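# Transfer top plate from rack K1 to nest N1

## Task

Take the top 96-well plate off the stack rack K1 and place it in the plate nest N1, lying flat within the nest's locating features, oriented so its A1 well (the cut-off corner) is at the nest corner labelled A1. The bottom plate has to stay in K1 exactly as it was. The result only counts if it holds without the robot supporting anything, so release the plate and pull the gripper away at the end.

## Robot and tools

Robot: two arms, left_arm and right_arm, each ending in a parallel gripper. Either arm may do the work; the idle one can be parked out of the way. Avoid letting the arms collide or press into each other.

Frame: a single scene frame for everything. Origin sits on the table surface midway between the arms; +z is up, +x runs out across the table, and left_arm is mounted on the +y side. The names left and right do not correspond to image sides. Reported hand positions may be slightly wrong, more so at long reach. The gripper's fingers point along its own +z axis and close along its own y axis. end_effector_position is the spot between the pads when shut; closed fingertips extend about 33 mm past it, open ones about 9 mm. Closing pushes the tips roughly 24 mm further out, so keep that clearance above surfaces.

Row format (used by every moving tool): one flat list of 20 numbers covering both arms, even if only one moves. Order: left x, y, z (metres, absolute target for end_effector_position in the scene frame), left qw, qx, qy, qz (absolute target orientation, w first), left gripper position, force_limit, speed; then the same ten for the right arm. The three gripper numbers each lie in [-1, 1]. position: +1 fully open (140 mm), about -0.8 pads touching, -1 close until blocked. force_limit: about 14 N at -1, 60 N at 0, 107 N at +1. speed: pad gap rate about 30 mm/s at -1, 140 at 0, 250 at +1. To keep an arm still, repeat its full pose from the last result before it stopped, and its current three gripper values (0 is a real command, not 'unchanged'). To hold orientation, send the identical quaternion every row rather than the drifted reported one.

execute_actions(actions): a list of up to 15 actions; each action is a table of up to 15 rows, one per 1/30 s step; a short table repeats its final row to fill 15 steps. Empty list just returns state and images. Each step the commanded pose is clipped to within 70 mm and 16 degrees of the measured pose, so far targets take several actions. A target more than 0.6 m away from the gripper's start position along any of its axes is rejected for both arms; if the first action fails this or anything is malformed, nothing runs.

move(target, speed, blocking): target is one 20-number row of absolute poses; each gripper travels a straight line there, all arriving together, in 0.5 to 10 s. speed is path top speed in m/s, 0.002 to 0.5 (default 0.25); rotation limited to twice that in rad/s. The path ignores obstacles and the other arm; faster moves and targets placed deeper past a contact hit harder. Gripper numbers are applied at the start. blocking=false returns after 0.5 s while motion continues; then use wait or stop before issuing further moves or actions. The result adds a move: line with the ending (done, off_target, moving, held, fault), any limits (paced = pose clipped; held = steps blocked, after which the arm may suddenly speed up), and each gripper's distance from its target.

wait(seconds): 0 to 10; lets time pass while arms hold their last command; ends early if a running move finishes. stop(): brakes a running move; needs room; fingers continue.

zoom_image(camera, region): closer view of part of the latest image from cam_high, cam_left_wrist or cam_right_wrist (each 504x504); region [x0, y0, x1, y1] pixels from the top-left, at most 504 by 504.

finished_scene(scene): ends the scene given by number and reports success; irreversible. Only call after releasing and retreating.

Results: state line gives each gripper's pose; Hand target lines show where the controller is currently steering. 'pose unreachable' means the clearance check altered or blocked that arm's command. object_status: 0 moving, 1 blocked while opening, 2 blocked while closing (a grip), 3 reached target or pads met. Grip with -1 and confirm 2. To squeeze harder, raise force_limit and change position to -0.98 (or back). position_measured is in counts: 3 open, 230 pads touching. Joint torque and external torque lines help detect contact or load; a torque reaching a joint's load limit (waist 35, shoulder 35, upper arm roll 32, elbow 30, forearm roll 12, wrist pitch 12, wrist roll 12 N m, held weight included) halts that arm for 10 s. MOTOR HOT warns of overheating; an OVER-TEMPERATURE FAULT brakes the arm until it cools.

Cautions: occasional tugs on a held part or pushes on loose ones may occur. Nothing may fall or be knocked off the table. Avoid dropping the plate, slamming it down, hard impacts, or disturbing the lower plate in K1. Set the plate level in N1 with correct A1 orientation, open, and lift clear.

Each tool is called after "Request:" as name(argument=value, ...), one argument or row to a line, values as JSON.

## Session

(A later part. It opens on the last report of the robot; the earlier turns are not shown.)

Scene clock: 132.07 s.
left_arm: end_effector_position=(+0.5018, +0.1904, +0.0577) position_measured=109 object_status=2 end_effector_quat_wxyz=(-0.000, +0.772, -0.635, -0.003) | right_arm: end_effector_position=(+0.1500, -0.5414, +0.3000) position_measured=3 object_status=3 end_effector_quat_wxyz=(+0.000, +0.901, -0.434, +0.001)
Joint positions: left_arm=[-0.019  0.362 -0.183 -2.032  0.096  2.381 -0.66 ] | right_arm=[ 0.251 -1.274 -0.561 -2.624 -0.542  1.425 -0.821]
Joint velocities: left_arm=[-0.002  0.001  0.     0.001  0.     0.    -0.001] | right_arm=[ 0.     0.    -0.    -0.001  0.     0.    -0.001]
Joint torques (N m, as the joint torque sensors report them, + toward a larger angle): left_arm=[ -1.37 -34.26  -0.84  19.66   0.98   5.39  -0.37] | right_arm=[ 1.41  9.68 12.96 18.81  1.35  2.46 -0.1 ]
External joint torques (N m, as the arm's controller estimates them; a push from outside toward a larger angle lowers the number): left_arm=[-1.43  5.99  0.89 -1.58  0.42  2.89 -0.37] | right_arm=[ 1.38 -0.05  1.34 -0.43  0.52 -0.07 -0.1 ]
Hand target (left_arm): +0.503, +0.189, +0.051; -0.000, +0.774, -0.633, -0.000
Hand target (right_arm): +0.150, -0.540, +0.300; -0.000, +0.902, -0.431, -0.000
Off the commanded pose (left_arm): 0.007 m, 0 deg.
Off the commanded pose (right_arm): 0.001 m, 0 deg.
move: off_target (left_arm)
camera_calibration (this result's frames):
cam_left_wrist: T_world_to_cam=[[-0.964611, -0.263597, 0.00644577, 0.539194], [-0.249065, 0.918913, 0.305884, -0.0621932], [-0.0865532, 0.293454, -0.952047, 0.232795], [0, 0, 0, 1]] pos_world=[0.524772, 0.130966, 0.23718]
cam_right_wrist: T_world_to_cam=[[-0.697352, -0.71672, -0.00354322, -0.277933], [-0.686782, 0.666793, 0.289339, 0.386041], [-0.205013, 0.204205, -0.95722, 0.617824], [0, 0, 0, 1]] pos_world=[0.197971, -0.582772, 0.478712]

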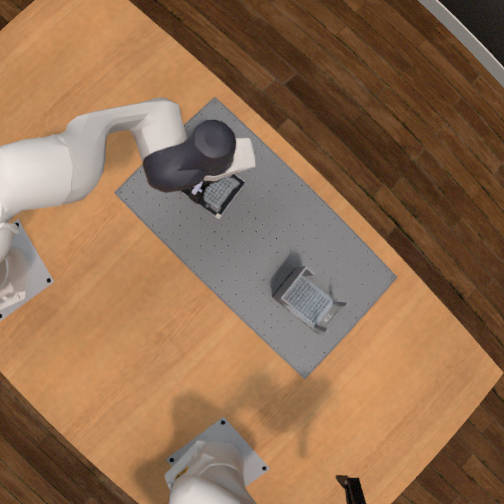

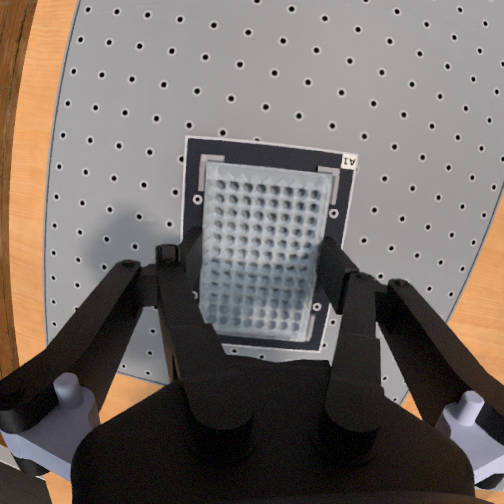

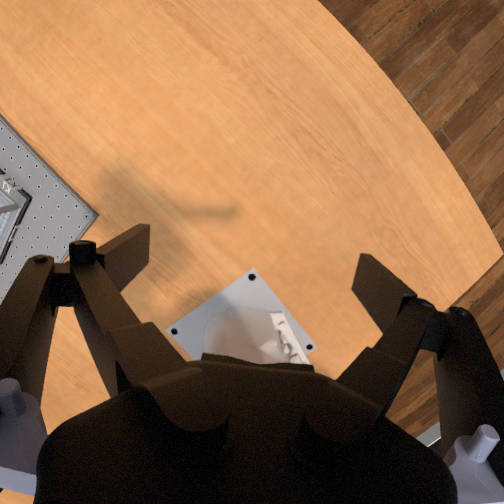

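Request:
move(
  target=[0.502,0.19,0.057,0,0.774,-0.633,0,0.5,0,-1,0.15,-0.54,0.3,0,0.9,-0.43,0,1,0,0],
)

Request:
move(
  target=[0.495,0.235,0.13,0,0.774,-0.633,0,0.5,0,-1,0.15,-0.54,0.3,0,0.9,-0.43,0,1,0,0],
  speed=0.1,
)

Request:
zoom_image(
  camera="cam_left_wrist",
  region=[170,80,370,280],
)

Scene clock: 137.33 s.
left_arm: end_effector_position=(+0.5020, +0.1899, +0.0572) position_measured=66 object_status=0 end_effector_quat_wxyz=(-0.001, +0.772, -0.636, -0.001) | right_arm: end_effector_position=(+0.1500, -0.5414, +0.3000) position_measured=3 object_status=3 end_effector_quat_wxyz=(+0.000, +0.901, -0.434, +0.001)
Joint positions: left_arm=[-0.019  0.361 -0.183 -2.035  0.096  2.387 -0.661] | right_arm=[ 0.251 -1.274 -0.561 -2.624 -0.542  1.425 -0.821]
Joint velocities: left_arm=[-0.001  0.     0.    -0.002  0.    -0.     0.001] | right_arm=[ 0.    -0.    -0.    -0.001 -0.    -0.001  0.001]
Joint torques (N m, as the joint torque sensors report them, + toward a larger angle): left_arm=[ -0.2  -42.84  -1.74  20.08  -0.11   2.87  -0.17] | right_arm=[ 1.4   9.33 13.41 18.87  1.35  2.39 -0.09]
External joint torques (N m, as the arm's controller estimates them; a push from outside toward a larger angle lowers the number): left_arm=[-0.2  -2.62  0.03 -1.1  -0.68  0.37 -0.17] | right_arm=[ 1.39 -0.38  1.83 -0.43  0.53 -0.14 -0.09]
Hand target (left_arm): +0.502, +0.190, +0.057; +0.000, +0.774, -0.633, -0.000
Hand target (right_arm): +0.150, -0.540, +0.300; -0.000, +0.902, -0.431, -0.000
Off the commanded pose (left_arm): 0.000 m, 0 deg.
Off the commanded pose (right_arm): 0.001 m, 0 deg.
move: done
camera_calibration (this result's frames):
cam_left_wrist: T_world_to_cam=[[-0.964739, -0.263181, 0.00372372, 0.539366], [-0.249664, 0.919487, 0.303663, -0.0612277], [-0.0833422, 0.292026, -0.952772, 0.231195], [0, 0, 0, 1]] pos_world=[0.524329, 0.130734, 0.23686]
cam_right_wrist: T_world_to_cam=[[-0.697336, -0.716736, -0.0035411, -0.277941], [-0.686795, 0.666777, 0.289347, 0.386029], [-0.205024, 0.204204, -0.957218, 0.617822], [0, 0, 0, 1]] pos_world=[0.197973, -0.582767, 0.47871]

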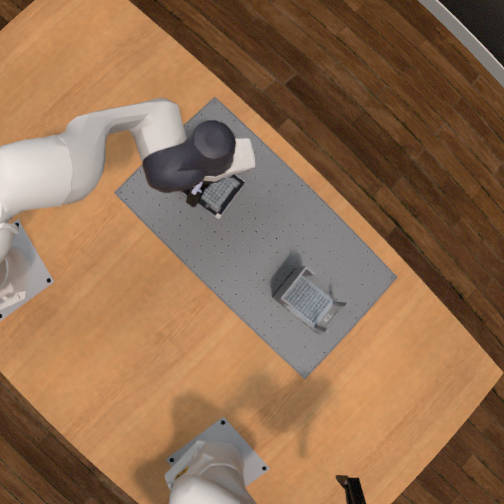

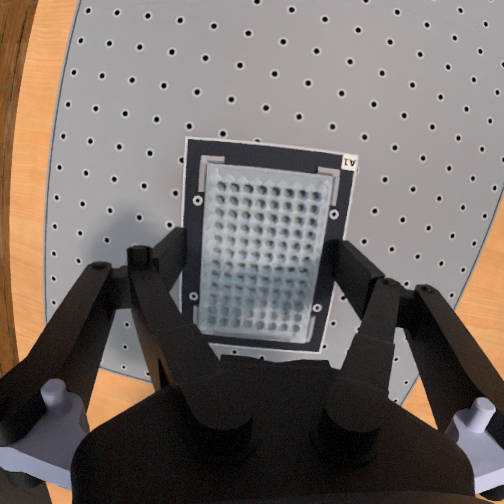

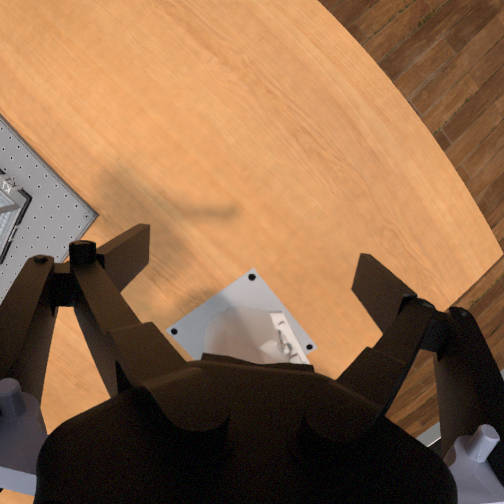

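Scene clock: 138.70 s.
left_arm: end_effector_position=(+0.4963, +0.2343, +0.1307) position_measured=66 object_status=3 end_effector_quat_wxyz=(-0.001, +0.777, -0.629, +0.003) | right_arm: end_effector_position=(+0.1500, -0.5414, +0.3000) position_measured=3 object_status=3 end_effector_quat_wxyz=(+0.000, +0.901, -0.434, +0.001)
Joint positions: left_arm=[ 0.05   0.181 -0.185 -2.083  0.044  2.266 -0.575] | right_arm=[ 0.251 -1.274 -0.561 -2.624 -0.542  1.425 -0.821]
Joint velocities: left_arm=[-0.001  0.001  0.001 -0.001 -0.001 -0.009  0.021] | right_arm=[ 0.001 -0.     0.     0.    -0.     0.001  0.001]
Joint torques (N m, as the joint torque sensors report them, + toward a larger angle): left_arm=[  0.22 -38.6   -2.08  21.25  -0.18   1.97   0.45] | right_arm=[ 1.47  9.71 12.97 19.21  1.37  2.42 -0.08]
External joint torques (N m, as the arm's controller estimates them; a push from outside toward a larger angle lowers the number): left_arm=[ 0.29 -2.51 -1.13 -1.36 -0.81 -0.57  0.45] | right_arm=[ 1.43 -0.03  1.33 -0.1   0.55 -0.12 -0.08]
Hand target (left_arm): +0.494, +0.234, +0.130; +0.001, +0.774, -0.634, +0.001
Hand target (right_arm): +0.150, -0.540, +0.300; -0.000, +0.902, -0.431, -0.000
Off the commanded pose (left_arm): 0.002 m, 1 deg.
Off the commanded pose (right_arm): 0.001 m, 0 deg.
move: done
camera_calibration (this result's frames):
cam_left_wrist: T_world_to_cam=[[-0.960355, -0.278773, -0.00164745, 0.547507], [-0.266495, 0.916289, 0.29899, -0.116062], [-0.0818409, 0.287576, -0.954255, 0.288217], [0, 0, 0, 1]] pos_world=[0.51846, 0.176092, 0.310636]
cam_right_wrist: T_world_to_cam=[[-0.697334, -0.716738, -0.0035408, -0.277942], [-0.686797, 0.666774, 0.289348, 0.386026], [-0.205026, 0.204204, -0.957217, 0.617821], [0, 0, 0, 1]] pos_world=[0.197973, -0.582765, 0.478709]

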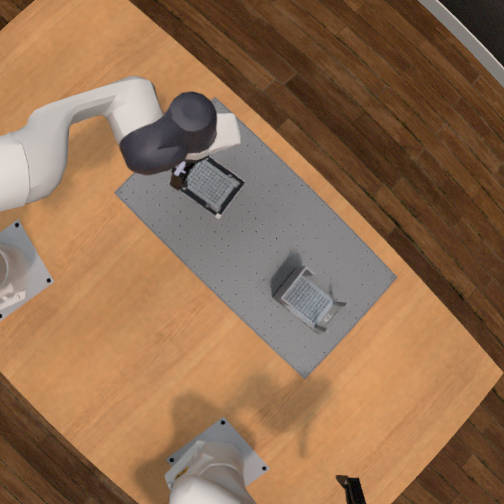

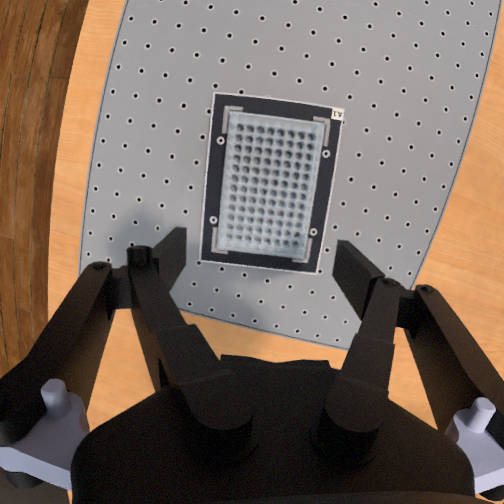

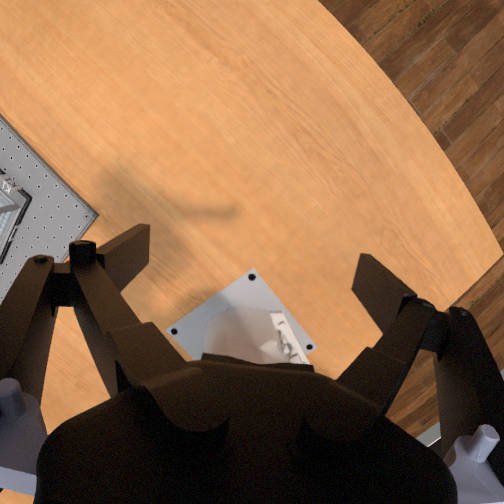

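Region (170, 80, 370, 280) of cam_left_wrist's 504x504 image, scaled by 2.520, with more detail than that image has.

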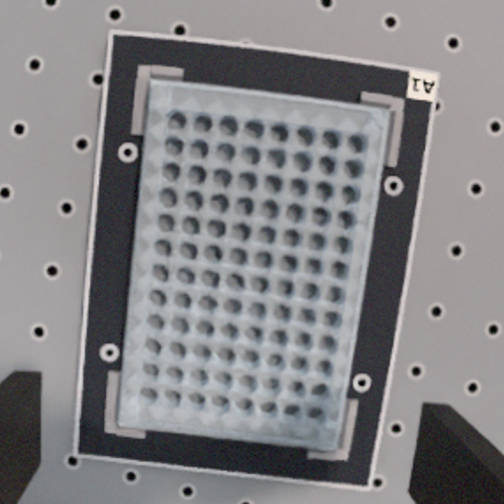

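Looks centred. Check the corners and seating from further back.

Request:
zoom_image(
  camera="cam_left_wrist",
  region=[205,220,325,275],
)

Request:
zoom_image(
  camera="cam_left_wrist",
  region=[215,95,345,155],
)

Request:
move(
  target=[0.47,0.35,0.17,0,0.774,-0.633,0,0.5,0,-1,0.15,-0.54,0.3,0,0.9,-0.43,0,1,0,0],
)

Request:
zoom_image(
  camera="cam_left_wrist",
  region=[200,20,360,180],
)

Region (205, 220, 325, 275) of cam_left_wrist's 504x504 image, scaled by 4.200, with more detail than that image has; it fills the top 231 rows of this view, and the rest is white.

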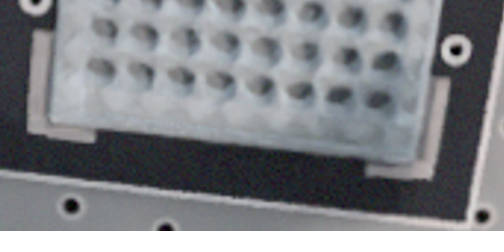

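Region (215, 95, 345, 155) of cam_left_wrist's 504x504 image, scaled by 3.877, with more detail than that image has; it fills the top 233 rows of this view, and the rest is white.

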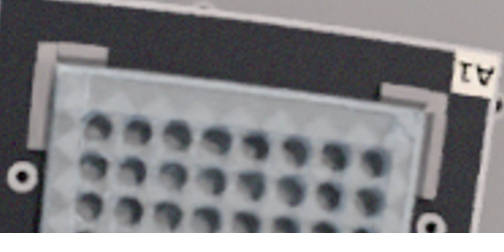

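Scene clock: 144.03 s.
left_arm: end_effector_position=(+0.4703, +0.3484, +0.1701) position_measured=66 object_status=3 end_effector_quat_wxyz=(-0.001, +0.778, -0.628, +0.002) | right_arm: end_effector_position=(+0.1500, -0.5414, +0.3000) position_measured=3 object_status=3 end_effector_quat_wxyz=(+0.000, +0.901, -0.434, +0.001)
Joint positions: left_arm=[ 0.167 -0.021 -0.105 -2.229 -0.003  2.214 -0.354] | right_arm=[ 0.251 -1.274 -0.561 -2.624 -0.542  1.425 -0.821]
Joint velocities: left_arm=[-0.    -0.     0.001  0.    -0.001 -0.001  0.032] | right_arm=[-0.001  0.001 -0.001 -0.     0.     0.     0.001]
Joint torques (N m, as the joint torque sensors report them, + toward a larger angle): left_arm=[ -0.09 -32.38  -0.05  21.57  -0.24   2.1    0.51] | right_arm=[ 1.44  9.39 12.95 18.93  1.36  2.41 -0.12]
External joint torques (N m, as the arm's controller estimates them; a push from outside toward a larger angle lowers the number): left_arm=[-0.11 -2.38 -0.12 -1.44 -0.89 -0.43  0.52] | right_arm=[ 1.46 -0.33  1.34 -0.38  0.54 -0.13 -0.12]
Hand target (left_arm): +0.469, +0.349, +0.170; +0.000, +0.774, -0.633, +0.001
Hand target (right_arm): +0.150, -0.540, +0.300; -0.000, +0.902, -0.431, -0.000
Off the commanded pose (left_arm): 0.002 m, 1 deg.
Off the commanded pose (right_arm): 0.001 m, 0 deg.
move: done
camera_calibration (this result's frames):
cam_left_wrist: T_world_to_cam=[[-0.959667, -0.281138, -0.000970925, 0.554793], [-0.268499, 0.915488, 0.29965, -0.238182], [-0.083354, 0.287824, -0.954049, 0.291544], [0, 0, 0, 1]] pos_world=[0.492767, 0.290113, 0.350057]
cam_right_wrist: T_world_to_cam=[[-0.697315, -0.716756, -0.00354048, -0.27795], [-0.686813, 0.666755, 0.289353, 0.386014], [-0.205035, 0.204202, -0.957216, 0.617819], [0, 0, 0, 1]] pos_world=[0.197975, -0.582759, 0.478707]

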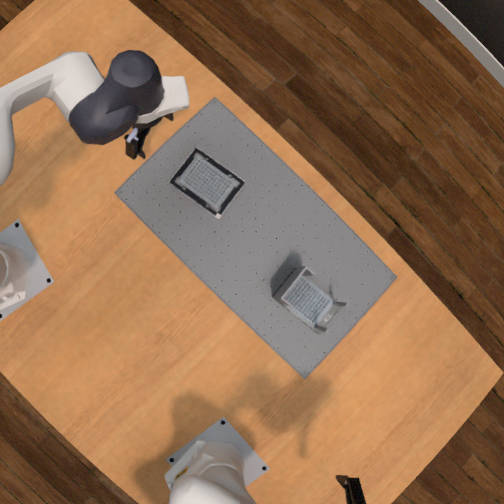

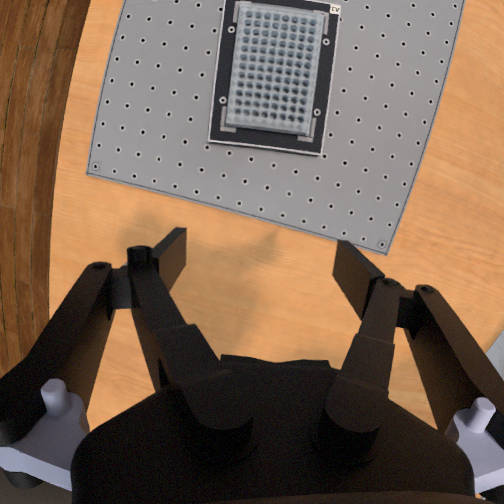

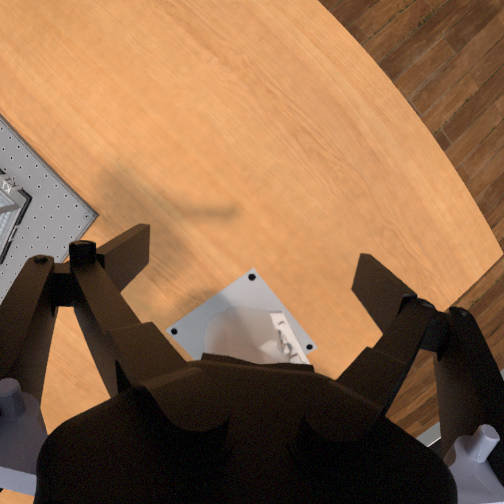

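Region (200, 20, 360, 180) of cam_left_wrist's 504x504 image, scaled by 3.150, with more detail than that image has.

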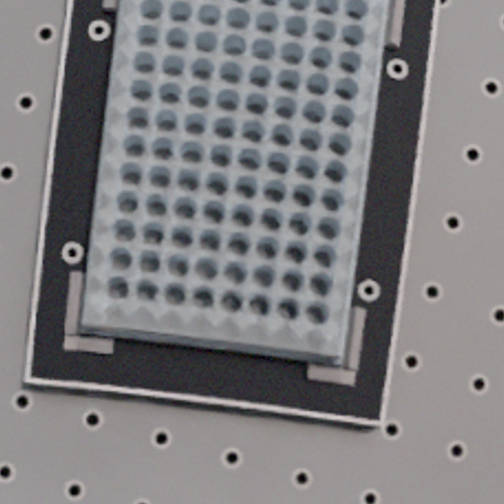

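Request:
zoom_image(
  camera="cam_left_wrist",
  region=[212,100,252,140],
)

Request:
zoom_image(
  camera="cam_left_wrist",
  region=[285,110,325,150],
)

Region (212, 100, 252, 140) of cam_left_wrist's 504x504 image, scaled by 12.600, with more detail than that image has.

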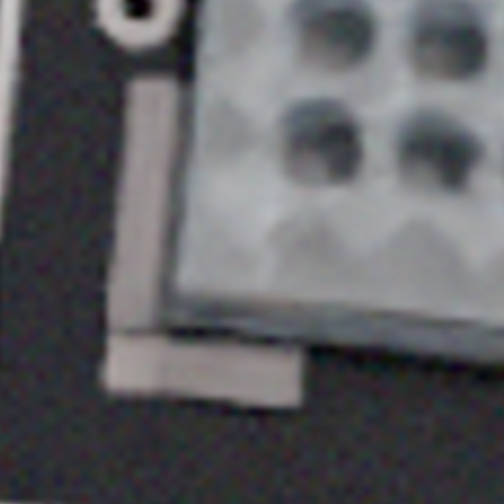

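Region (285, 110, 325, 150) of cam_left_wrist's 504x504 image, scaled by 12.600, with more detail than that image has.

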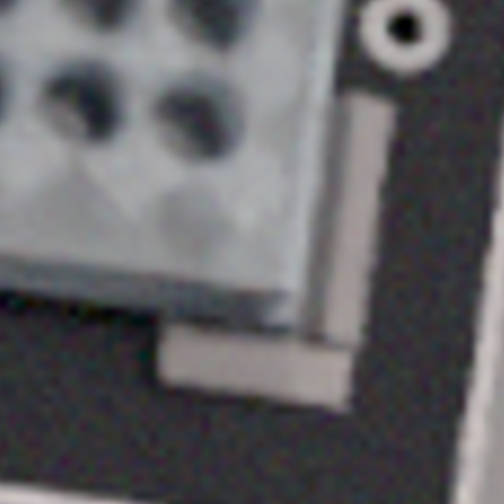

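Request:
finished_scene(
  scene=1,
)

The scene is finished: the task was done.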